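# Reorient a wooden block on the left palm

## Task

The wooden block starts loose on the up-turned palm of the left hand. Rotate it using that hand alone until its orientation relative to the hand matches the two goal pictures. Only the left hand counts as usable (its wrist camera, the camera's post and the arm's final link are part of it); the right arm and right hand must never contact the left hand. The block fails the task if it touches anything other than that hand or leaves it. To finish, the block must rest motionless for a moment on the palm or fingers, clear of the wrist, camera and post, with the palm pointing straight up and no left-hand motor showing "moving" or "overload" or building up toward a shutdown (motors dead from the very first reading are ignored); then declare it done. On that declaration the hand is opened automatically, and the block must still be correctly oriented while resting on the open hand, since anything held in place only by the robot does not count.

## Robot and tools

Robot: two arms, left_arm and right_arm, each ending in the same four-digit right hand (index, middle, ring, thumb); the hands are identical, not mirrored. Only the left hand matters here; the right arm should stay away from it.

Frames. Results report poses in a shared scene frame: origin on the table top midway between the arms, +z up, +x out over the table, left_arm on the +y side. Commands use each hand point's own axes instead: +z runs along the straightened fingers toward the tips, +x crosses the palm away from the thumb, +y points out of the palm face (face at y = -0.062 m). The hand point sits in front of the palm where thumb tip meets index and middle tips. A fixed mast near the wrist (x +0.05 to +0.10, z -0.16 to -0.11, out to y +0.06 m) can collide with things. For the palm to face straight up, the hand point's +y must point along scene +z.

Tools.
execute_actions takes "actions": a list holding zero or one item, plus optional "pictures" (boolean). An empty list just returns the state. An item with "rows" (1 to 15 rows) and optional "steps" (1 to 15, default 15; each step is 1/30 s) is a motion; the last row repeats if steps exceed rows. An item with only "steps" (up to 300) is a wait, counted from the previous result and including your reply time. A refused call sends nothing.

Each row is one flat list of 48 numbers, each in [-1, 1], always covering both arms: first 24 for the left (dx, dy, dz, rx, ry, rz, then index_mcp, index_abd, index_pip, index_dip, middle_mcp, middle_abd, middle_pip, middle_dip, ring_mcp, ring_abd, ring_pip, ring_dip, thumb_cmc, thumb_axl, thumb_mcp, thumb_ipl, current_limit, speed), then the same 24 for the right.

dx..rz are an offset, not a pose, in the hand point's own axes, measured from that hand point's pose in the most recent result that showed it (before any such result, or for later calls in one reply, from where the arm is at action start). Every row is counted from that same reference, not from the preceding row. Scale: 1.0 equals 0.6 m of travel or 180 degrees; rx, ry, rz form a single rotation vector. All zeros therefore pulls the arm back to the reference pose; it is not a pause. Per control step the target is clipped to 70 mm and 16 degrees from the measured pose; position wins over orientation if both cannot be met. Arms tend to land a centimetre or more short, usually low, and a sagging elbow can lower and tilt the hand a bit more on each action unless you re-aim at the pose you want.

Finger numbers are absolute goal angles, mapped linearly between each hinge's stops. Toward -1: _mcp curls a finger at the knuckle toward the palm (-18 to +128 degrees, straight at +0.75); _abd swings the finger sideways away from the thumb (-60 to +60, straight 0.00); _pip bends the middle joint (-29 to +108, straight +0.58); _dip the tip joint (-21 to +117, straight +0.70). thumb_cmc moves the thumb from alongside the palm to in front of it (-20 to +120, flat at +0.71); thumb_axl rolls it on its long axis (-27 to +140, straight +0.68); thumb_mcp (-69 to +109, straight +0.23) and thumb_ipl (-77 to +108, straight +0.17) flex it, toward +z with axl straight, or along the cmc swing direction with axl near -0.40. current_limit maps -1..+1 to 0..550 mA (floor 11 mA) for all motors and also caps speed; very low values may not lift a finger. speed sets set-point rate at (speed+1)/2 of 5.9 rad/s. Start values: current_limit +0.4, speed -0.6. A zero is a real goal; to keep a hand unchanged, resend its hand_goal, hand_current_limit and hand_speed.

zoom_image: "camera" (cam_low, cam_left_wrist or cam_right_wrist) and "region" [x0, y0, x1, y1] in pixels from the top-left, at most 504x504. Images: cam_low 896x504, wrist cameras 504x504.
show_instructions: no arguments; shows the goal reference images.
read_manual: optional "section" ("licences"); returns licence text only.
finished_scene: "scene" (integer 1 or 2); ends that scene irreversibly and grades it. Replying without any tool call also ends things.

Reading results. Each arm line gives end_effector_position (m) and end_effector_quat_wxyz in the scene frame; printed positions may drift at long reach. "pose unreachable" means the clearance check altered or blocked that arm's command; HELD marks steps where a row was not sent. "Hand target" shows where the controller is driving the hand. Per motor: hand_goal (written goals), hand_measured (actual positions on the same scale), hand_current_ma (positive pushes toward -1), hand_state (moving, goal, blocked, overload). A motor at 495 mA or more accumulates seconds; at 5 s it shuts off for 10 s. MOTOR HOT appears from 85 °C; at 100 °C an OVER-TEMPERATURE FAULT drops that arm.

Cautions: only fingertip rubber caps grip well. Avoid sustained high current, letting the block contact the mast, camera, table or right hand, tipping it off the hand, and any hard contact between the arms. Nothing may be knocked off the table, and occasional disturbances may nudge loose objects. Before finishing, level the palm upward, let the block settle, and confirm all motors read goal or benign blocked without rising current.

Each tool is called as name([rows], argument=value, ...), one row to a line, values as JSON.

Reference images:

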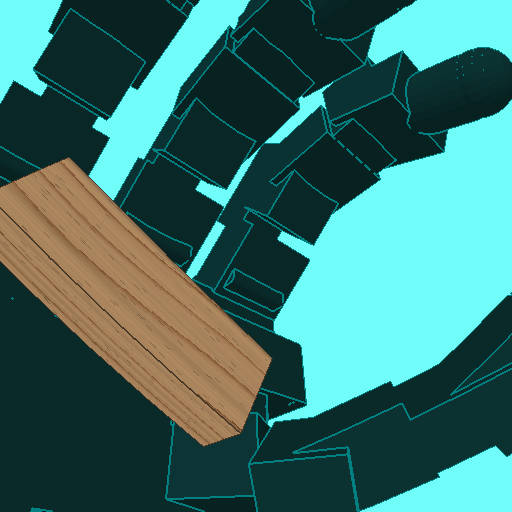

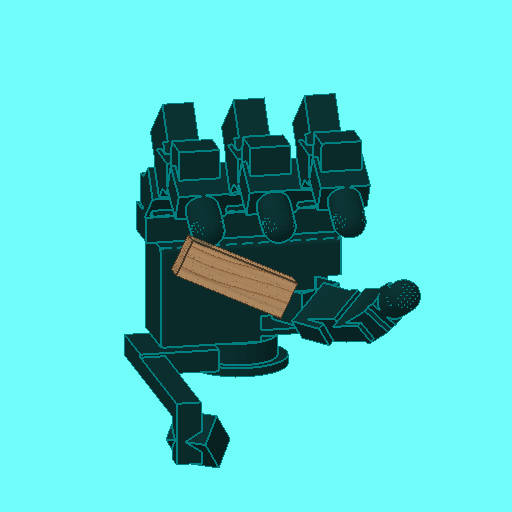

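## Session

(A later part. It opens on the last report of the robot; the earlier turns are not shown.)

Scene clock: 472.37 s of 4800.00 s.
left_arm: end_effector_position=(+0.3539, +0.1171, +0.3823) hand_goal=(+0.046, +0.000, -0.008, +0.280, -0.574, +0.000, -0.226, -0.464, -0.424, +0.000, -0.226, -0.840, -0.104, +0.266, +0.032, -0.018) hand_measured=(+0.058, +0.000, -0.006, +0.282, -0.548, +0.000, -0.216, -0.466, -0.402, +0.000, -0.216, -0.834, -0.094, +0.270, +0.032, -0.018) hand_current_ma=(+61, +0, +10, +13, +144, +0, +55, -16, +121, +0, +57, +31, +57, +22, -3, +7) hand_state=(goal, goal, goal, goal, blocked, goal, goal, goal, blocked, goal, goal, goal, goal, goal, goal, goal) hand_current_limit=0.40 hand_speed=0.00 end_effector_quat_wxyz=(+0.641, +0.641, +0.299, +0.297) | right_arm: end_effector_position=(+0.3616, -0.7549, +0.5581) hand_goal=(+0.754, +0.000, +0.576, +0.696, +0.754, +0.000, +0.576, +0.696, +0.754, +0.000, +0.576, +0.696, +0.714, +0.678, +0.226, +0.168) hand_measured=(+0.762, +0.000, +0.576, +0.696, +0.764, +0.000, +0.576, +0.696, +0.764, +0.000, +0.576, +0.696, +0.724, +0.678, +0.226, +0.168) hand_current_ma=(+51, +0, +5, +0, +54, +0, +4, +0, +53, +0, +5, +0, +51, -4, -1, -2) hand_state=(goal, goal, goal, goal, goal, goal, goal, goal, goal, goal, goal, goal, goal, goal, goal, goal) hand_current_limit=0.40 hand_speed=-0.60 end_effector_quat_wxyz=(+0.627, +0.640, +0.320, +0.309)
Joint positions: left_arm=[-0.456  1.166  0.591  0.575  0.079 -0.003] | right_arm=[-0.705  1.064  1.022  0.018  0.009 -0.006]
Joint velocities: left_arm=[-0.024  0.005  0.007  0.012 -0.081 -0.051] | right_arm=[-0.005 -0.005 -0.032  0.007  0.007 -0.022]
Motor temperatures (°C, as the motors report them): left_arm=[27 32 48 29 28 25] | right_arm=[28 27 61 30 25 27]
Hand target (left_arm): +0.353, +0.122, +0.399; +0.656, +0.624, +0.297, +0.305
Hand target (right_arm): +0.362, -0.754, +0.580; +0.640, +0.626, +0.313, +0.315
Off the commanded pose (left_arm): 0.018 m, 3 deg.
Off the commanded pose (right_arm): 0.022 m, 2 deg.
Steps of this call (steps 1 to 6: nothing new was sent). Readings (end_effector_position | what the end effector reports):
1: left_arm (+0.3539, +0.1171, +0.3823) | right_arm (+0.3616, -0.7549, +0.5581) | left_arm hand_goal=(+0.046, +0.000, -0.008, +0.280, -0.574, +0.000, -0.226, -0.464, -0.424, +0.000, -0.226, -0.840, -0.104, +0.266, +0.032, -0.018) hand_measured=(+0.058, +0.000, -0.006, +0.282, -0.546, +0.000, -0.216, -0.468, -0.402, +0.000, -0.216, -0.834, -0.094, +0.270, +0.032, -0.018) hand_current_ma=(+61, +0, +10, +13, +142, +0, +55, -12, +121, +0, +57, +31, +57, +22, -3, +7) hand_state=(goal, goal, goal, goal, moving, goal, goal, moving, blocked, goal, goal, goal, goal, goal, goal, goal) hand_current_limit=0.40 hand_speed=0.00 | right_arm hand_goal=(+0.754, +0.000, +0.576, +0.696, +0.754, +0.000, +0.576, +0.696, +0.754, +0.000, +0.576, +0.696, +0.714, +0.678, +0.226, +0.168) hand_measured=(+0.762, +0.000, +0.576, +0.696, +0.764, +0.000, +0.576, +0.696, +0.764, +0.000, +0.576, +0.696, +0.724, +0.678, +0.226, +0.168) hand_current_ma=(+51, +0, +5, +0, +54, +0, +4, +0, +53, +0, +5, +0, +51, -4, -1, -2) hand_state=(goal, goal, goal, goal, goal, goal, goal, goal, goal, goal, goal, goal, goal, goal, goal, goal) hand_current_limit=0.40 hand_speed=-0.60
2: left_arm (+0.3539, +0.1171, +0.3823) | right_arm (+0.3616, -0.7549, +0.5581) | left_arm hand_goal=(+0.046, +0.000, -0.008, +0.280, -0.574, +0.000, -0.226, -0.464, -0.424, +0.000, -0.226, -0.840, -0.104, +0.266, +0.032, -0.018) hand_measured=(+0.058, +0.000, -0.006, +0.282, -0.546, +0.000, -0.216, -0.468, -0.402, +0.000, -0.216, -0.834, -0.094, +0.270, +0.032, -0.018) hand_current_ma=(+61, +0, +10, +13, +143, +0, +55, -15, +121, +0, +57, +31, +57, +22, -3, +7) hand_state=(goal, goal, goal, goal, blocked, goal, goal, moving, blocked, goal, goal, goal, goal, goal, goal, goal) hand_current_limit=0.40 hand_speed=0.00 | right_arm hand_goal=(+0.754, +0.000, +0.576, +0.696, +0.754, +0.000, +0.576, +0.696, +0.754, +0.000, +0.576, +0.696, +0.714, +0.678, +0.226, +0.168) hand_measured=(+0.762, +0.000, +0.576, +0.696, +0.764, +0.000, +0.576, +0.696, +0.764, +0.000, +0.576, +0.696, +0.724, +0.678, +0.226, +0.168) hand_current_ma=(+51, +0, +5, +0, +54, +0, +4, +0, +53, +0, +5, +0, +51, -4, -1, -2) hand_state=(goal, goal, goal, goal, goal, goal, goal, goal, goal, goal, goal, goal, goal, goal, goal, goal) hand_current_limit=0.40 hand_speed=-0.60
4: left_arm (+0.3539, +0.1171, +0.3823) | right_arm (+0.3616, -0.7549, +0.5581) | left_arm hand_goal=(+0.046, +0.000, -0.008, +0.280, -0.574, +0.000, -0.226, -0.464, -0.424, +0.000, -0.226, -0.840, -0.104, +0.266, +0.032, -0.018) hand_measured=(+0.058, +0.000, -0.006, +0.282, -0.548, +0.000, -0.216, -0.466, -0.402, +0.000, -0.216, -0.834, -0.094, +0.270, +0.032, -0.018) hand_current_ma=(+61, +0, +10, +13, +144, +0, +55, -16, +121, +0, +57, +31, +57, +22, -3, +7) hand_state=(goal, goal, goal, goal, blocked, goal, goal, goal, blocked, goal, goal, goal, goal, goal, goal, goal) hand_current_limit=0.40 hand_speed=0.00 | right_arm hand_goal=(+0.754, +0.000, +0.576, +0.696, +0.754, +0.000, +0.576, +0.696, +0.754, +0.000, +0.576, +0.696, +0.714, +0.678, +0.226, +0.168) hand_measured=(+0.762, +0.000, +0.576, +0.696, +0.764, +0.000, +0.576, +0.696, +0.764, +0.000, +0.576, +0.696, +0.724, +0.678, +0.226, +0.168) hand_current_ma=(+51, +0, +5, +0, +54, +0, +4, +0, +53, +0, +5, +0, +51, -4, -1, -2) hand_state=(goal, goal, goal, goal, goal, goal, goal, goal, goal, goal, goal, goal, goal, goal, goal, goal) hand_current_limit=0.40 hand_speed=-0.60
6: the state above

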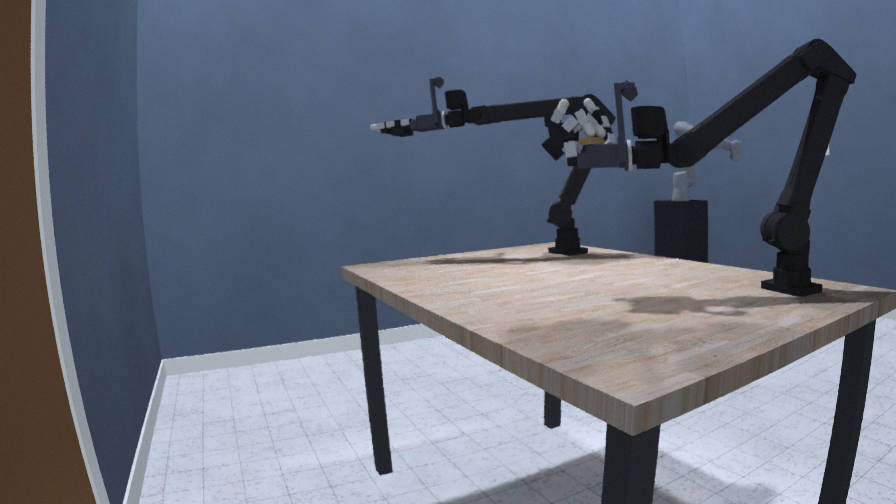

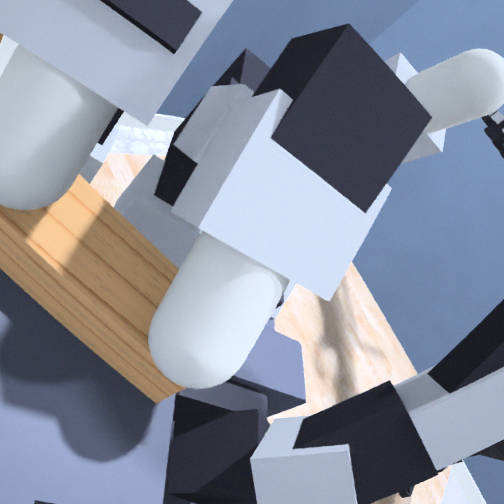

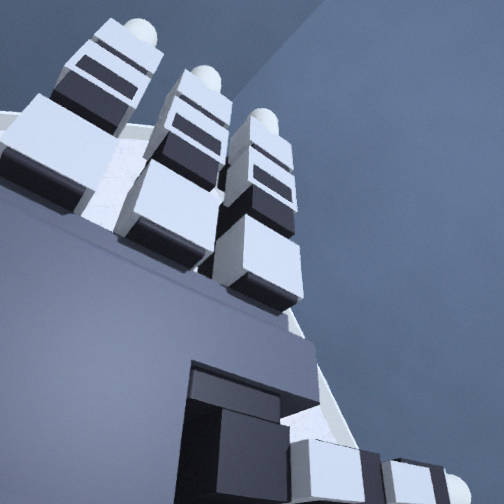

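execute_actions([
  {"rows": [
[0.0057, 0.0285, -0.006, -0.0146, 0.003, -0.0017, 0.046, 0.0, -0.008, 0.28, -0.548, 0.0, 0.12, -0.464, -0.402, 0.0, 0.12, -0.84, -0.104, 0.266, 0.032, -0.018, 0.4, 0.0, 0.0, 0.0367, 0.0, -0.0135, 0.0, 0.0, 0.754, 0.0, 0.576, 0.696, 0.754, 0.0, 0.576, 0.696, 0.754, 0.0, 0.576, 0.696, 0.714, 0.678, 0.226, 0.168, 0.4, -0.6]
], "steps": 12},
], pictures=false)

execute_actions([
  {"rows": [
[0.0057, 0.0285, -0.006, -0.0146, 0.003, -0.0017, 0.046, 0.0, -0.008, 0.28, 0.046, 0.0, -0.008, 0.28, 0.046, 0.0, -0.008, 0.28, -0.104, 0.266, 0.032, -0.018, 0.4, 0.0, 0.0, 0.0367, 0.0, -0.0135, 0.0, 0.0, 0.754, 0.0, 0.576, 0.696, 0.754, 0.0, 0.576, 0.696, 0.754, 0.0, 0.576, 0.696, 0.714, 0.678, 0.226, 0.168, 0.4, -0.6]
], "steps": 15},
], pictures=false)

execute_actions([
  {"steps": 30},
])

Scene clock: 487.27 s of 4800.00 s.
left_arm: end_effector_position=(+0.3543, +0.1173, +0.3824) hand_goal=(+0.046, +0.000, -0.008, +0.280, -0.548, +0.000, +0.120, -0.464, -0.402, +0.000, +0.120, -0.840, -0.104, +0.266, +0.032, -0.018) hand_measured=(+0.058, +0.000, -0.006, +0.282, -0.548, +0.000, +0.096, -0.466, -0.400, +0.000, +0.060, -0.838, -0.094, +0.270, +0.032, -0.018) hand_current_ma=(+61, +0, +10, +13, +5, +0, -18, -16, +7, +0, -65, +12, +57, +22, -3, +7) hand_state=(goal, goal, goal, goal, goal, goal, moving, goal, goal, goal, moving, goal, goal, goal, goal, goal) hand_current_limit=0.40 hand_speed=0.00 end_effector_quat_wxyz=(+0.641, +0.640, +0.300, +0.298) | right_arm: end_effector_position=(+0.3616, -0.7549, +0.5581) hand_goal=(+0.754, +0.000, +0.576, +0.696, +0.754, +0.000, +0.576, +0.696, +0.754, +0.000, +0.576, +0.696, +0.714, +0.678, +0.226, +0.168) hand_measured=(+0.762, +0.000, +0.576, +0.696, +0.764, +0.000, +0.576, +0.696, +0.764, +0.000, +0.576, +0.696, +0.724, +0.678, +0.226, +0.168) hand_current_ma=(+51, +0, +5, +0, +54, +0, +4, +0, +53, +0, +5, +0, +51, -4, -1, -2) hand_state=(goal, goal, goal, goal, goal, goal, goal, goal, goal, goal, goal, goal, goal, goal, goal, goal) hand_current_limit=0.40 hand_speed=-0.60 end_effector_quat_wxyz=(+0.627, +0.640, +0.320, +0.309)
Joint positions: left_arm=[-0.456  1.166  0.591  0.575  0.077 -0.003] | right_arm=[-0.705  1.064  1.022  0.018  0.009 -0.006]
Joint velocities: left_arm=[-0.015 -0.015  0.007  0.007  0.022  0.037] | right_arm=[-0.015  0.005  0.012  0.012  0.051 -0.037]
Motor temperatures (°C, as the motors report them): left_arm=[27 32 48 29 28 25] | right_arm=[28 27 62 30 25 27]
Hand target (left_arm): +0.353, +0.122, +0.399; +0.655, +0.624, +0.298, +0.305
Hand target (right_arm): +0.362, -0.754, +0.580; +0.640, +0.626, +0.313, +0.315
Off the commanded pose (left_arm): 0.018 m, 3 deg.
Off the commanded pose (right_arm): 0.022 m, 2 deg.
Steps of this call (steps 1 to 435: nothing new was sent; steps 436 to 447: all 12 steps of this action). Readings (end_effector_position | what the end effector reports):
436: left_arm (+0.3540, +0.1171, +0.3823) | right_arm (+0.3616, -0.7549, +0.5581) | left_arm hand_goal=(+0.046, +0.000, -0.008, +0.280, -0.548, +0.000, +0.120, -0.464, -0.402, +0.000, +0.120, -0.840, -0.104, +0.266, +0.032, -0.018) hand_measured=(+0.058, +0.000, -0.006, +0.282, -0.548, +0.000, -0.216, -0.466, -0.402, +0.000, -0.216, -0.834, -0.094, +0.270, +0.032, -0.018) hand_current_ma=(+61, +0, +10, +13, +144, +0, +55, -16, +121, +0, +57, +31, +57, +22, -3, +7) hand_state=(goal, goal, goal, goal, moving, goal, moving, goal, moving, goal, moving, goal, goal, goal, goal, goal) hand_current_limit=0.40 hand_speed=0.00 | right_arm hand_goal=(+0.754, +0.000, +0.576, +0.696, +0.754, +0.000, +0.576, +0.696, +0.754, +0.000, +0.576, +0.696, +0.714, +0.678, +0.226, +0.168) hand_measured=(+0.762, +0.000, +0.576, +0.696, +0.764, +0.000, +0.576, +0.696, +0.764, +0.000, +0.576, +0.696, +0.724, +0.678, +0.226, +0.168) hand_current_ma=(+51, +0, +5, +0, +54, +0, +4, +0, +53, +0, +5, +0, +51, -4, -1, -2) hand_state=(goal, goal, goal, goal, goal, goal, goal, goal, goal, goal, goal, goal, goal, goal, goal, goal) hand_current_limit=0.40 hand_speed=-0.60
437: left_arm (+0.3542, +0.1173, +0.3823) | right_arm (+0.3616, -0.7549, +0.5581) | left_arm hand_goal=(+0.046, +0.000, -0.008, +0.280, -0.548, +0.000, +0.120, -0.464, -0.402, +0.000, +0.120, -0.840, -0.104, +0.266, +0.032, -0.018) hand_measured=(+0.058, +0.000, -0.006, +0.282, -0.548, +0.000, -0.214, -0.466, -0.402, +0.000, -0.216, -0.834, -0.094, +0.270, +0.032, -0.018) hand_current_ma=(+61, +0, +10, +13, +74, +0, -103, -16, +59, +0, -87, +31, +57, +22, -3, +7) hand_state=(goal, goal, goal, goal, moving, goal, moving, goal, moving, goal, moving, goal, goal, goal, goal, goal) hand_current_limit=0.40 hand_speed=0.00 | right_arm hand_goal=(+0.754, +0.000, +0.576, +0.696, +0.754, +0.000, +0.576, +0.696, +0.754, +0.000, +0.576, +0.696, +0.714, +0.678, +0.226, +0.168) hand_measured=(+0.762, +0.000, +0.576, +0.696, +0.764, +0.000, +0.576, +0.696, +0.764, +0.000, +0.576, +0.696, +0.724, +0.678, +0.226, +0.168) hand_current_ma=(+51, +0, +5, +0, +54, +0, +4, +0, +53, +0, +5, +0, +51, -4, -1, -2) hand_state=(goal, goal, goal, goal, goal, goal, goal, goal, goal, goal, goal, goal, goal, goal, goal, goal) hand_current_limit=0.40 hand_speed=-0.60
439: left_arm (+0.3543, +0.1173, +0.3824) | right_arm (+0.3616, -0.7549, +0.5581) | left_arm hand_goal=(+0.046, +0.000, -0.008, +0.280, -0.548, +0.000, +0.120, -0.464, -0.402, +0.000, +0.120, -0.840, -0.104, +0.266, +0.032, -0.018) hand_measured=(+0.058, +0.000, -0.006, +0.282, -0.546, +0.000, -0.156, -0.466, -0.400, +0.000, -0.162, -0.836, -0.094, +0.270, +0.032, -0.018) hand_current_ma=(+61, +0, +10, +13, -5, +0, -111, -16, -3, +0, -115, +12, +57, +22, -3, +7) hand_state=(goal, goal, goal, goal, moving, goal, moving, goal, goal, goal, moving, moving, goal, goal, goal, goal) hand_current_limit=0.40 hand_speed=0.00 | right_arm hand_goal=(+0.754, +0.000, +0.576, +0.696, +0.754, +0.000, +0.576, +0.696, +0.754, +0.000, +0.576, +0.696, +0.714, +0.678, +0.226, +0.168) hand_measured=(+0.762, +0.000, +0.576, +0.696, +0.764, +0.000, +0.576, +0.696, +0.764, +0.000, +0.576, +0.696, +0.724, +0.678, +0.226, +0.168) hand_current_ma=(+51, +0, +5, +0, +54, +0, +4, +0, +53, +0, +5, +0, +51, -4, -1, -2) hand_state=(goal, goal, goal, goal, goal, goal, goal, goal, goal, goal, goal, goal, goal, goal, goal, goal) hand_current_limit=0.40 hand_speed=-0.60
443: left_arm (+0.3543, +0.1173, +0.3824) | right_arm (+0.3616, -0.7549, +0.5581) | left_arm hand_goal=(+0.046, +0.000, -0.008, +0.280, -0.548, +0.000, +0.120, -0.464, -0.402, +0.000, +0.120, -0.840, -0.104, +0.266, +0.032, -0.018) hand_measured=(+0.058, +0.000, -0.006, +0.282, -0.548, +0.000, -0.028, -0.466, -0.400, +0.000, -0.050, -0.838, -0.094, +0.270, +0.032, -0.018) hand_current_ma=(+61, +0, +10, +13, +5, +0, -80, -16, +7, +0, -77, +12, +57, +22, -3, +7) hand_state=(goal, goal, goal, goal, goal, goal, moving, goal, goal, goal, moving, goal, goal, goal, goal, goal) hand_current_limit=0.40 hand_speed=0.00 | right_arm hand_goal=(+0.754, +0.000, +0.576, +0.696, +0.754, +0.000, +0.576, +0.696, +0.754, +0.000, +0.576, +0.696, +0.714, +0.678, +0.226, +0.168) hand_measured=(+0.762, +0.000, +0.576, +0.696, +0.764, +0.000, +0.576, +0.696, +0.764, +0.000, +0.576, +0.696, +0.724, +0.678, +0.226, +0.168) hand_current_ma=(+51, +0, +5, +0, +54, +0, +4, +0, +53, +0, +5, +0, +51, -4, -1, -2) hand_state=(goal, goal, goal, goal, goal, goal, goal, goal, goal, goal, goal, goal, goal, goal, goal, goal) hand_current_limit=0.40 hand_speed=-0.60
447: the state above

Scene clock: 487.77 s of 4800.00 s.
left_arm: end_effector_position=(+0.3545, +0.1177, +0.3826) hand_goal=(+0.046, +0.000, -0.008, +0.280, +0.046, +0.000, -0.008, +0.280, +0.046, +0.000, -0.008, +0.280, -0.104, +0.266, +0.032, -0.018) hand_measured=(+0.058, +0.000, -0.006, +0.282, -0.138, +0.000, -0.006, -0.094, +0.010, +0.000, -0.006, -0.462, -0.094, +0.270, +0.032, -0.018) hand_current_ma=(+61, +0, +10, +13, -40, +0, +5, -54, +7, +0, +8, -54, +57, +22, -3, +7) hand_state=(goal, goal, goal, goal, moving, goal, goal, moving, moving, goal, goal, moving, goal, goal, goal, goal) hand_current_limit=0.40 hand_speed=0.00 end_effector_quat_wxyz=(+0.641, +0.640, +0.301, +0.299) | right_arm: end_effector_position=(+0.3616, -0.7549, +0.5581) hand_goal=(+0.754, +0.000, +0.576, +0.696, +0.754, +0.000, +0.576, +0.696, +0.754, +0.000, +0.576, +0.696, +0.714, +0.678, +0.226, +0.168) hand_measured=(+0.762, +0.000, +0.576, +0.696, +0.764, +0.000, +0.576, +0.696, +0.764, +0.000, +0.576, +0.696, +0.724, +0.678, +0.226, +0.168) hand_current_ma=(+51, +0, +5, +0, +54, +0, +4, +0, +53, +0, +5, +0, +51, -4, -1, -2) hand_state=(goal, goal, goal, goal, goal, goal, goal, goal, goal, goal, goal, goal, goal, goal, goal, goal) hand_current_limit=0.40 hand_speed=-0.60 end_effector_quat_wxyz=(+0.627, +0.640, +0.320, +0.309)
Joint positions: left_arm=[-0.456  1.166  0.591  0.576  0.075 -0.003] | right_arm=[-0.705  1.064  1.022  0.018  0.009 -0.006]
Joint velocities: left_arm=[-0.005 -0.015  0.002  0.002 -0.037 -0.007] | right_arm=[-0.005 -0.005  0.017  0.012  0.051 -0.037]
Motor temperatures (°C, as the motors report them): left_arm=[27 32 48 29 28 25] | right_arm=[28 27 62 30 25 27]
Hand target (left_arm): +0.354, +0.123, +0.399; +0.655, +0.623, +0.298, +0.306
Hand target (right_arm): +0.362, -0.754, +0.580; +0.640, +0.626, +0.313, +0.315
Off the commanded pose (left_arm): 0.017 m, 3 deg.
Off the commanded pose (right_arm): 0.022 m, 2 deg.
Steps of this call (steps 1 to 15: all 15 steps of this action). Readings (end_effector_position | what the end effector reports):
1: left_arm (+0.3543, +0.1174, +0.3824) | right_arm (+0.3616, -0.7549, +0.5581) | left_arm hand_goal=(+0.046, +0.000, -0.008, +0.280, +0.046, +0.000, -0.008, +0.280, +0.046, +0.000, -0.008, +0.280, -0.104, +0.266, +0.032, -0.018) hand_measured=(+0.058, +0.000, -0.006, +0.282, -0.548, +0.000, +0.108, -0.466, -0.400, +0.000, +0.088, -0.838, -0.094, +0.270, +0.032, -0.018) hand_current_ma=(+61, +0, +10, +13, +5, +0, -24, -16, +7, +0, -24, +12, +57, +22, -3, +7) hand_state=(goal, goal, goal, goal, moving, goal, moving, moving, moving, goal, moving, moving, goal, goal, goal, goal) hand_current_limit=0.40 hand_speed=0.00 | right_arm hand_goal=(+0.754, +0.000, +0.576, +0.696, +0.754, +0.000, +0.576, +0.696, +0.754, +0.000, +0.576, +0.696, +0.714, +0.678, +0.226, +0.168) hand_measured=(+0.762, +0.000, +0.576, +0.696, +0.764, +0.000, +0.576, +0.696, +0.764, +0.000, +0.576, +0.696, +0.724, +0.678, +0.226, +0.168) hand_current_ma=(+51, +0, +5, +0, +54, +0, +4, +0, +53, +0, +5, +0, +51, -4, -1, -2) hand_state=(goal, goal, goal, goal, goal, goal, goal, goal, goal, goal, goal, goal, goal, goal, goal, goal) hand_current_limit=0.40 hand_speed=-0.60
2: left_arm (+0.3545, +0.1176, +0.3824) | right_arm (+0.3616, -0.7549, +0.5581) | left_arm hand_goal=(+0.046, +0.000, -0.008, +0.280, +0.046, +0.000, -0.008, +0.280, +0.046, +0.000, -0.008, +0.280, -0.104, +0.266, +0.032, -0.018) hand_measured=(+0.058, +0.000, -0.006, +0.282, -0.546, +0.000, +0.112, -0.466, -0.400, +0.000, +0.106, -0.838, -0.094, +0.270, +0.032, -0.018) hand_current_ma=(+61, +0, +10, +13, -149, +0, +120, -136, -136, +0, +141, -126, +57, +22, -3, +7) hand_state=(goal, goal, goal, goal, moving, goal, moving, moving, moving, goal, moving, moving, goal, goal, goal, goal) hand_current_limit=0.40 hand_speed=0.00 | right_arm hand_goal=(+0.754, +0.000, +0.576, +0.696, +0.754, +0.000, +0.576, +0.696, +0.754, +0.000, +0.576, +0.696, +0.714, +0.678, +0.226, +0.168) hand_measured=(+0.762, +0.000, +0.576, +0.696, +0.764, +0.000, +0.576, +0.696, +0.764, +0.000, +0.576, +0.696, +0.724, +0.678, +0.226, +0.168) hand_current_ma=(+51, +0, +5, +0, +54, +0, +4, +0, +53, +0, +5, +0, +51, -4, -1, -2) hand_state=(goal, goal, goal, goal, goal, goal, goal, goal, goal, goal, goal, goal, goal, goal, goal, goal) hand_current_limit=0.40 hand_speed=-0.60
4: left_arm (+0.3544, +0.1176, +0.3825) | right_arm (+0.3616, -0.7549, +0.5581) | left_arm hand_goal=(+0.046, +0.000, -0.008, +0.280, +0.046, +0.000, -0.008, +0.280, +0.046, +0.000, -0.008, +0.280, -0.104, +0.266, +0.032, -0.018) hand_measured=(+0.058, +0.000, -0.006, +0.282, -0.490, +0.000, +0.048, -0.412, -0.342, +0.000, +0.054, -0.784, -0.094, +0.270, +0.032, -0.018) hand_current_ma=(+61, +0, +10, +13, -90, +0, +67, -101, -83, +0, +108, -101, +57, +22, -3, +7) hand_state=(goal, goal, goal, goal, moving, goal, moving, moving, moving, goal, moving, moving, goal, goal, goal, goal) hand_current_limit=0.40 hand_speed=0.00 | right_arm hand_goal=(+0.754, +0.000, +0.576, +0.696, +0.754, +0.000, +0.576, +0.696, +0.754, +0.000, +0.576, +0.696, +0.714, +0.678, +0.226, +0.168) hand_measured=(+0.762, +0.000, +0.576, +0.696, +0.764, +0.000, +0.576, +0.696, +0.764, +0.000, +0.576, +0.696, +0.724, +0.678, +0.226, +0.168) hand_current_ma=(+51, +0, +5, +0, +54, +0, +4, +0, +53, +0, +5, +0, +51, -4, -1, -2) hand_state=(goal, goal, goal, goal, goal, goal, goal, goal, goal, goal, goal, goal, goal, goal, goal, goal) hand_current_limit=0.40 hand_speed=-0.60
8: left_arm (+0.3545, +0.1177, +0.3826) | right_arm (+0.3616, -0.7549, +0.5581) | left_arm hand_goal=(+0.046, +0.000, -0.008, +0.280, +0.046, +0.000, -0.008, +0.280, +0.046, +0.000, -0.008, +0.280, -0.104, +0.266, +0.032, -0.018) hand_measured=(+0.058, +0.000, -0.006, +0.282, -0.366, +0.000, -0.006, -0.296, -0.216, +0.000, -0.006, -0.666, -0.094, +0.270, +0.032, -0.018) hand_current_ma=(+61, +0, +10, +13, -56, +0, +4, -67, -44, +0, +7, -67, +57, +22, -3, +7) hand_state=(goal, goal, goal, goal, moving, goal, moving, moving, moving, goal, moving, moving, goal, goal, goal, goal) hand_current_limit=0.40 hand_speed=0.00 | right_arm hand_goal=(+0.754, +0.000, +0.576, +0.696, +0.754, +0.000, +0.576, +0.696, +0.754, +0.000, +0.576, +0.696, +0.714, +0.678, +0.226, +0.168) hand_measured=(+0.762, +0.000, +0.576, +0.696, +0.764, +0.000, +0.576, +0.696, +0.764, +0.000, +0.576, +0.696, +0.724, +0.678, +0.226, +0.168) hand_current_ma=(+51, +0, +5, +0, +54, +0, +4, +0, +53, +0, +5, +0, +51, -4, -1, -2) hand_state=(goal, goal, goal, goal, goal, goal, goal, goal, goal, goal, goal, goal, goal, goal, goal, goal) hand_current_limit=0.40 hand_speed=-0.60
15: the state above

Scene clock: 488.77 s of 4800.00 s.
left_arm: end_effector_position=(+0.3545, +0.1177, +0.3826) hand_goal=(+0.046, +0.000, -0.008, +0.280, +0.046, +0.000, -0.008, +0.280, +0.046, +0.000, -0.008, +0.280, -0.104, +0.266, +0.032, -0.018) hand_measured=(+0.058, +0.000, -0.006, +0.282, +0.050, +0.000, -0.006, +0.278, +0.050, +0.000, -0.006, +0.278, -0.094, +0.270, +0.032, -0.018) hand_current_ma=(+61, +0, +10, +13, +22, +0, +5, -17, +21, +0, +8, -17, +57, +22, -3, +7) hand_state=(goal, goal, goal, goal, goal, goal, goal, goal, goal, goal, goal, goal, goal, goal, goal, goal) hand_current_limit=0.40 hand_speed=0.00 end_effector_quat_wxyz=(+0.641, +0.640, +0.301, +0.299) | right_arm: end_effector_position=(+0.3616, -0.7549, +0.5581) hand_goal=(+0.754, +0.000, +0.576, +0.696, +0.754, +0.000, +0.576, +0.696, +0.754, +0.000, +0.576, +0.696, +0.714, +0.678, +0.226, +0.168) hand_measured=(+0.762, +0.000, +0.576, +0.696, +0.764, +0.000, +0.576, +0.696, +0.764, +0.000, +0.576, +0.696, +0.724, +0.678, +0.226, +0.168) hand_current_ma=(+51, +0, +5, +0, +54, +0, +4, +0, +53, +0, +5, +0, +51, -4, -1, -2) hand_state=(goal, goal, goal, goal, goal, goal, goal, goal, goal, goal, goal, goal, goal, goal, goal, goal) hand_current_limit=0.40 hand_speed=-0.60 end_effector_quat_wxyz=(+0.627, +0.640, +0.320, +0.309)
Joint positions: left_arm=[-0.456  1.166  0.591  0.576  0.075 -0.003] | right_arm=[-0.705  1.064  1.022  0.018  0.009 -0.006]
Joint velocities: left_arm=[-0.005 -0.015  0.002 -0.002 -0.007 -0.007] | right_arm=[-0.005 -0.015 -0.002 -0.007 -0.095  0.022]
Motor temperatures (°C, as the motors report them): left_arm=[27 32 48 29 28 25] | right_arm=[28 27 62 30 25 27]
Hand target (left_arm): +0.354, +0.123, +0.399; +0.655, +0.623, +0.298, +0.306
Hand target (right_arm): +0.362, -0.754, +0.580; +0.640, +0.626, +0.313, +0.315
Off the commanded pose (left_arm): 0.017 m, 3 deg.
Off the commanded pose (right_arm): 0.022 m, 2 deg.
Steps of this call (steps 1 to 30: nothing new was sent). Readings (end_effector_position | what the end effector reports):
1: left_arm (+0.3545, +0.1177, +0.3826) | right_arm (+0.3616, -0.7549, +0.5581) | left_arm hand_goal=(+0.046, +0.000, -0.008, +0.280, +0.046, +0.000, -0.008, +0.280, +0.046, +0.000, -0.008, +0.280, -0.104, +0.266, +0.032, -0.018) hand_measured=(+0.058, +0.000, -0.006, +0.282, -0.104, +0.000, -0.006, -0.064, +0.036, +0.000, -0.006, -0.434, -0.094, +0.270, +0.032, -0.018) hand_current_ma=(+61, +0, +10, +13, -38, +0, +5, -55, +38, +0, +8, -56, +57, +22, -3, +7) hand_state=(goal, goal, goal, goal, moving, goal, goal, moving, moving, goal, goal, moving, goal, goal, goal, goal) hand_current_limit=0.40 hand_speed=0.00 | right_arm hand_goal=(+0.754, +0.000, +0.576, +0.696, +0.754, +0.000, +0.576, +0.696, +0.754, +0.000, +0.576, +0.696, +0.714, +0.678, +0.226, +0.168) hand_measured=(+0.762, +0.000, +0.576, +0.696, +0.764, +0.000, +0.576, +0.696, +0.764, +0.000, +0.576, +0.696, +0.724, +0.678, +0.226, +0.168) hand_current_ma=(+51, +0, +5, +0, +54, +0, +4, +0, +53, +0, +5, +0, +51, -4, -1, -2) hand_state=(goal, goal, goal, goal, goal, goal, goal, goal, goal, goal, goal, goal, goal, goal, goal, goal) hand_current_limit=0.40 hand_speed=-0.60
2: left_arm (+0.3545, +0.1177, +0.3826) | right_arm (+0.3616, -0.7549, +0.5581) | left_arm hand_goal=(+0.046, +0.000, -0.008, +0.280, +0.046, +0.000, -0.008, +0.280, +0.046, +0.000, -0.008, +0.280, -0.104, +0.266, +0.032, -0.018) hand_measured=(+0.058, +0.000, -0.006, +0.282, -0.070, +0.000, -0.006, -0.036, +0.046, +0.000, -0.006, -0.404, -0.094, +0.270, +0.032, -0.018) hand_current_ma=(+61, +0, +10, +13, -35, +0, +5, -54, +30, +0, +8, -55, +57, +22, -3, +7) hand_state=(goal, goal, goal, goal, moving, goal, goal, moving, moving, goal, goal, moving, goal, goal, goal, goal) hand_current_limit=0.40 hand_speed=0.00 | right_arm hand_goal=(+0.754, +0.000, +0.576, +0.696, +0.754, +0.000, +0.576, +0.696, +0.754, +0.000, +0.576, +0.696, +0.714, +0.678, +0.226, +0.168) hand_measured=(+0.762, +0.000, +0.576, +0.696, +0.764, +0.000, +0.576, +0.696, +0.764, +0.000, +0.576, +0.696, +0.724, +0.678, +0.226, +0.168) hand_current_ma=(+51, +0, +5, +0, +54, +0, +4, +0, +53, +0, +5, +0, +51, -4, -1, -2) hand_state=(goal, goal, goal, goal, goal, goal, goal, goal, goal, goal, goal, goal, goal, goal, goal, goal) hand_current_limit=0.40 hand_speed=-0.60
4: left_arm (+0.3545, +0.1177, +0.3826) | right_arm (+0.3616, -0.7549, +0.5581) | left_arm hand_goal=(+0.046, +0.000, -0.008, +0.280, +0.046, +0.000, -0.008, +0.280, +0.046, +0.000, -0.008, +0.280, -0.104, +0.266, +0.032, -0.018) hand_measured=(+0.058, +0.000, -0.006, +0.282, -0.002, +0.000, -0.006, +0.022, +0.050, +0.000, -0.006, -0.346, -0.094, +0.270, +0.032, -0.018) hand_current_ma=(+61, +0, +10, +13, -20, +0, +5, -54, +20, +0, +8, -55, +57, +22, -3, +7) hand_state=(goal, goal, goal, goal, moving, goal, goal, moving, goal, goal, goal, moving, goal, goal, goal, goal) hand_current_limit=0.40 hand_speed=0.00 | right_arm hand_goal=(+0.754, +0.000, +0.576, +0.696, +0.754, +0.000, +0.576, +0.696, +0.754, +0.000, +0.576, +0.696, +0.714, +0.678, +0.226, +0.168) hand_measured=(+0.762, +0.000, +0.576, +0.696, +0.764, +0.000, +0.576, +0.696, +0.764, +0.000, +0.576, +0.696, +0.724, +0.678, +0.226, +0.168) hand_current_ma=(+51, +0, +5, +0, +54, +0, +4, +0, +53, +0, +5, +0, +51, -4, -1, -2) hand_state=(goal, goal, goal, goal, goal, goal, goal, goal, goal, goal, goal, goal, goal, goal, goal, goal) hand_current_limit=0.40 hand_speed=-0.60
8: left_arm (+0.3545, +0.1177, +0.3826) | right_arm (+0.3616, -0.7549, +0.5581) | left_arm hand_goal=(+0.046, +0.000, -0.008, +0.280, +0.046, +0.000, -0.008, +0.280, +0.046, +0.000, -0.008, +0.280, -0.104, +0.266, +0.032, -0.018) hand_measured=(+0.058, +0.000, -0.006, +0.282, +0.050, +0.000, -0.006, +0.138, +0.050, +0.000, -0.006, -0.230, -0.094, +0.270, +0.032, -0.018) hand_current_ma=(+61, +0, +10, +13, +23, +0, +5, -53, +20, +0, +8, -55, +57, +22, -3, +7) hand_state=(goal, goal, goal, goal, moving, goal, goal, moving, goal, goal, goal, moving, goal, goal, goal, goal) hand_current_limit=0.40 hand_speed=0.00 | right_arm hand_goal=(+0.754, +0.000, +0.576, +0.696, +0.754, +0.000, +0.576, +0.696, +0.754, +0.000, +0.576, +0.696, +0.714, +0.678, +0.226, +0.168) hand_measured=(+0.762, +0.000, +0.576, +0.696, +0.764, +0.000, +0.576, +0.696, +0.764, +0.000, +0.576, +0.696, +0.724, +0.678, +0.226, +0.168) hand_current_ma=(+51, +0, +5, +0, +54, +0, +4, +0, +53, +0, +5, +0, +51, -4, -1, -2) hand_state=(goal, goal, goal, goal, goal, goal, goal, goal, goal, goal, goal, goal, goal, goal, goal, goal) hand_current_limit=0.40 hand_speed=-0.60
30: the state above

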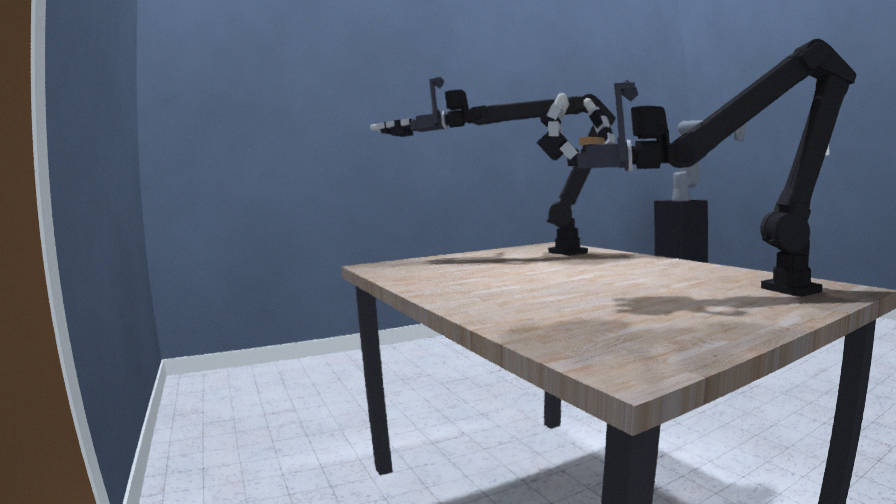

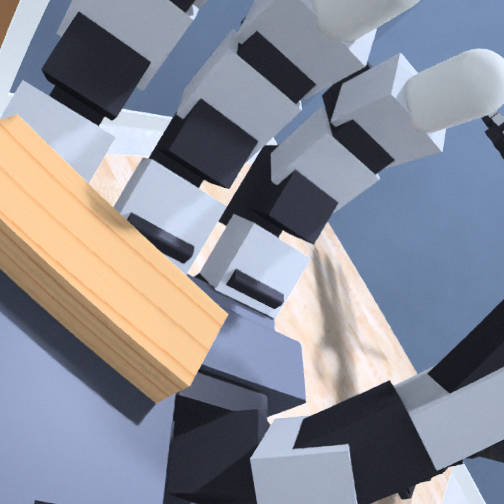

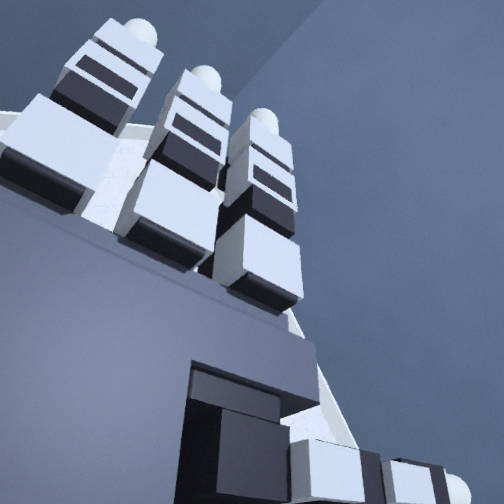

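execute_actions(actions=[])

Scene clock: 509.50 s of 4800.00 s.
left_arm: end_effector_position=(+0.3545, +0.1177, +0.3826) hand_goal=(+0.046, +0.000, -0.008, +0.280, +0.046, +0.000, -0.008, +0.280, +0.046, +0.000, -0.008, +0.280, -0.104, +0.266, +0.032, -0.018) hand_measured=(+0.058, +0.000, -0.006, +0.282, +0.050, +0.000, -0.006, +0.278, +0.050, +0.000, -0.006, +0.278, -0.094, +0.270, +0.032, -0.018) hand_current_ma=(+61, +0, +10, +13, +22, +0, +5, -17, +21, +0, +8, -17, +57, +22, -3, +7) hand_state=(goal, goal, goal, goal, goal, goal, goal, goal, goal, goal, goal, goal, goal, goal, goal, goal) hand_current_limit=0.40 hand_speed=0.00 end_effector_quat_wxyz=(+0.641, +0.640, +0.301, +0.299) | right_arm: end_effector_position=(+0.3616, -0.7549, +0.5581) hand_goal=(+0.754, +0.000, +0.576, +0.696, +0.754, +0.000, +0.576, +0.696, +0.754, +0.000, +0.576, +0.696, +0.714, +0.678, +0.226, +0.168) hand_measured=(+0.762, +0.000, +0.576, +0.696, +0.764, +0.000, +0.576, +0.696, +0.764, +0.000, +0.576, +0.696, +0.724, +0.678, +0.226, +0.168) hand_current_ma=(+51, +0, +5, +0, +54, +0, +4, +0, +53, +0, +5, +0, +51, -4, -1, -2) hand_state=(goal, goal, goal, goal, goal, goal, goal, goal, goal, goal, goal, goal, goal, goal, goal, goal) hand_current_limit=0.40 hand_speed=-0.60 end_effector_quat_wxyz=(+0.627, +0.640, +0.320, +0.309)
Joint positions: left_arm=[-0.456  1.166  0.591  0.576  0.075 -0.003] | right_arm=[-0.705  1.064  1.022  0.018  0.009 -0.006]
Joint velocities: left_arm=[-0.015 -0.005  0.007  0.007  0.022 -0.125] | right_arm=[ 0.005  0.005  0.002 -0.012 -0.066  0.022]
Motor temperatures (°C, as the motors report them): left_arm=[27 32 48 29 28 25] | right_arm=[28 27 63 30 25 27]
Hand target (left_arm): +0.354, +0.123, +0.399; +0.655, +0.623, +0.298, +0.306
Hand target (right_arm): +0.362, -0.754, +0.580; +0.640, +0.626, +0.313, +0.315
Off the commanded pose (left_arm): 0.017 m, 3 deg.
Off the commanded pose (right_arm): 0.022 m, 2 deg.
Steps of this call (steps 1 to 622: nothing new was sent). Readings (end_effector_position | what the end effector reports):
1: left_arm (+0.3545, +0.1177, +0.3826) | right_arm (+0.3616, -0.7549, +0.5581) | left_arm hand_goal=(+0.046, +0.000, -0.008, +0.280, +0.046, +0.000, -0.008, +0.280, +0.046, +0.000, -0.008, +0.280, -0.104, +0.266, +0.032, -0.018) hand_measured=(+0.058, +0.000, -0.006, +0.282, +0.050, +0.000, -0.006, +0.278, +0.050, +0.000, -0.006, +0.278, -0.094, +0.270, +0.032, -0.018) hand_current_ma=(+61, +0, +10, +13, +22, +0, +5, -17, +21, +0, +8, -17, +57, +22, -3, +7) hand_state=(goal, goal, goal, goal, goal, goal, goal, goal, goal, goal, goal, goal, goal, goal, goal, goal) hand_current_limit=0.40 hand_speed=0.00 | right_arm hand_goal=(+0.754, +0.000, +0.576, +0.696, +0.754, +0.000, +0.576, +0.696, +0.754, +0.000, +0.576, +0.696, +0.714, +0.678, +0.226, +0.168) hand_measured=(+0.762, +0.000, +0.576, +0.696, +0.764, +0.000, +0.576, +0.696, +0.764, +0.000, +0.576, +0.696, +0.724, +0.678, +0.226, +0.168) hand_current_ma=(+51, +0, +5, +0, +54, +0, +4, +0, +53, +0, +5, +0, +51, -4, -1, -2) hand_state=(goal, goal, goal, goal, goal, goal, goal, goal, goal, goal, goal, goal, goal, goal, goal, goal) hand_current_limit=0.40 hand_speed=-0.60
2: left_arm (+0.3545, +0.1177, +0.3826) | right_arm (+0.3616, -0.7549, +0.5581) | left_arm hand_goal=(+0.046, +0.000, -0.008, +0.280, +0.046, +0.000, -0.008, +0.280, +0.046, +0.000, -0.008, +0.280, -0.104, +0.266, +0.032, -0.018) hand_measured=(+0.058, +0.000, -0.006, +0.282, +0.050, +0.000, -0.006, +0.278, +0.050, +0.000, -0.006, +0.278, -0.094, +0.270, +0.032, -0.018) hand_current_ma=(+61, +0, +10, +13, +22, +0, +5, -17, +21, +0, +8, -17, +57, +22, -3, +7) hand_state=(goal, goal, goal, goal, goal, goal, goal, goal, goal, goal, goal, goal, goal, goal, goal, goal) hand_current_limit=0.40 hand_speed=0.00 | right_arm hand_goal=(+0.754, +0.000, +0.576, +0.696, +0.754, +0.000, +0.576, +0.696, +0.754, +0.000, +0.576, +0.696, +0.714, +0.678, +0.226, +0.168) hand_measured=(+0.762, +0.000, +0.576, +0.696, +0.764, +0.000, +0.576, +0.696, +0.764, +0.000, +0.576, +0.696, +0.724, +0.678, +0.226, +0.168) hand_current_ma=(+51, +0, +5, +0, +54, +0, +4, +0, +53, +0, +5, +0, +51, -4, -1, -2) hand_state=(goal, goal, goal, goal, goal, goal, goal, goal, goal, goal, goal, goal, goal, goal, goal, goal) hand_current_limit=0.40 hand_speed=-0.60
4: left_arm (+0.3545, +0.1177, +0.3826) | right_arm (+0.3616, -0.7549, +0.5581) | left_arm hand_goal=(+0.046, +0.000, -0.008, +0.280, +0.046, +0.000, -0.008, +0.280, +0.046, +0.000, -0.008, +0.280, -0.104, +0.266, +0.032, -0.018) hand_measured=(+0.058, +0.000, -0.006, +0.282, +0.050, +0.000, -0.006, +0.278, +0.050, +0.000, -0.006, +0.278, -0.094, +0.270, +0.032, -0.018) hand_current_ma=(+61, +0, +10, +13, +22, +0, +5, -17, +21, +0, +8, -17, +57, +22, -3, +7) hand_state=(goal, goal, goal, goal, goal, goal, goal, goal, goal, goal, goal, goal, goal, goal, goal, goal) hand_current_limit=0.40 hand_speed=0.00 | right_arm hand_goal=(+0.754, +0.000, +0.576, +0.696, +0.754, +0.000, +0.576, +0.696, +0.754, +0.000, +0.576, +0.696, +0.714, +0.678, +0.226, +0.168) hand_measured=(+0.762, +0.000, +0.576, +0.696, +0.764, +0.000, +0.576, +0.696, +0.764, +0.000, +0.576, +0.696, +0.724, +0.678, +0.226, +0.168) hand_current_ma=(+51, +0, +5, +0, +54, +0, +4, +0, +53, +0, +5, +0, +51, -4, -1, -2) hand_state=(goal, goal, goal, goal, goal, goal, goal, goal, goal, goal, goal, goal, goal, goal, goal, goal) hand_current_limit=0.40 hand_speed=-0.60
8: left_arm (+0.3545, +0.1177, +0.3826) | right_arm (+0.3616, -0.7549, +0.5581) | left_arm hand_goal=(+0.046, +0.000, -0.008, +0.280, +0.046, +0.000, -0.008, +0.280, +0.046, +0.000, -0.008, +0.280, -0.104, +0.266, +0.032, -0.018) hand_measured=(+0.058, +0.000, -0.006, +0.282, +0.050, +0.000, -0.006, +0.278, +0.050, +0.000, -0.006, +0.278, -0.094, +0.270, +0.032, -0.018) hand_current_ma=(+61, +0, +10, +13, +22, +0, +5, -17, +21, +0, +8, -17, +57, +22, -3, +7) hand_state=(goal, goal, goal, goal, goal, goal, goal, goal, goal, goal, goal, goal, goal, goal, goal, goal) hand_current_limit=0.40 hand_speed=0.00 | right_arm hand_goal=(+0.754, +0.000, +0.576, +0.696, +0.754, +0.000, +0.576, +0.696, +0.754, +0.000, +0.576, +0.696, +0.714, +0.678, +0.226, +0.168) hand_measured=(+0.762, +0.000, +0.576, +0.696, +0.764, +0.000, +0.576, +0.696, +0.764, +0.000, +0.576, +0.696, +0.724, +0.678, +0.226, +0.168) hand_current_ma=(+51, +0, +5, +0, +54, +0, +4, +0, +53, +0, +5, +0, +51, -4, -1, -2) hand_state=(goal, goal, goal, goal, goal, goal, goal, goal, goal, goal, goal, goal, goal, goal, goal, goal) hand_current_limit=0.40 hand_speed=-0.60
622: the state above

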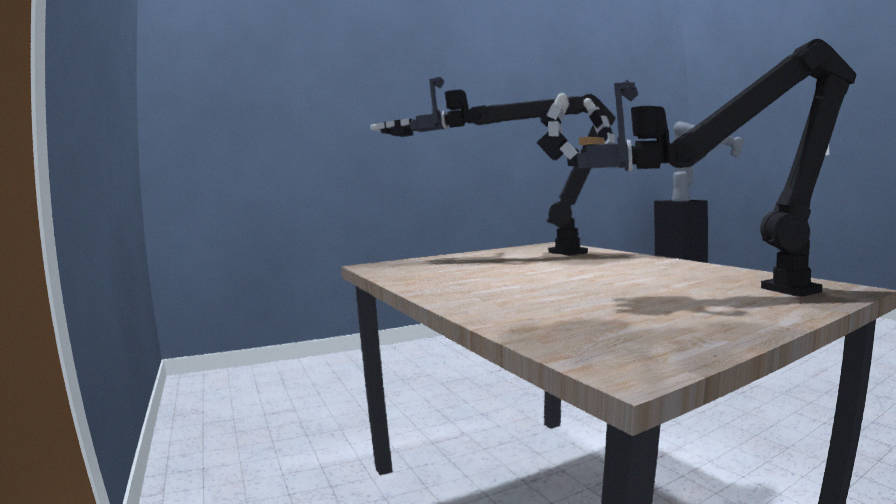

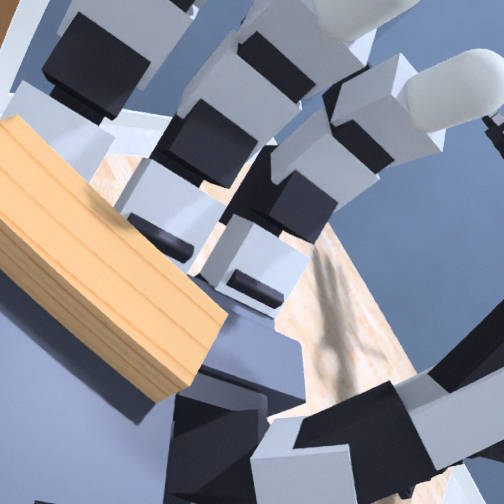

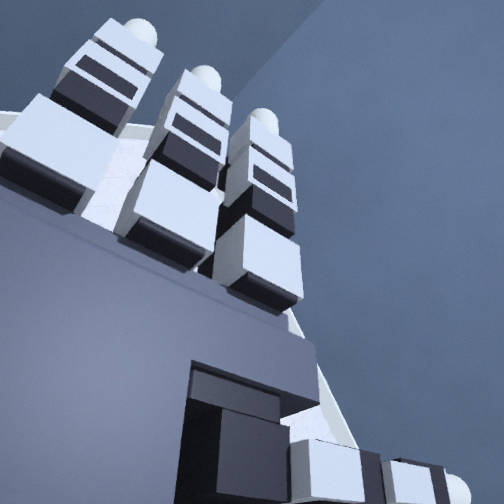

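finished_scene(scene=1)

The scene is finished: the task was done.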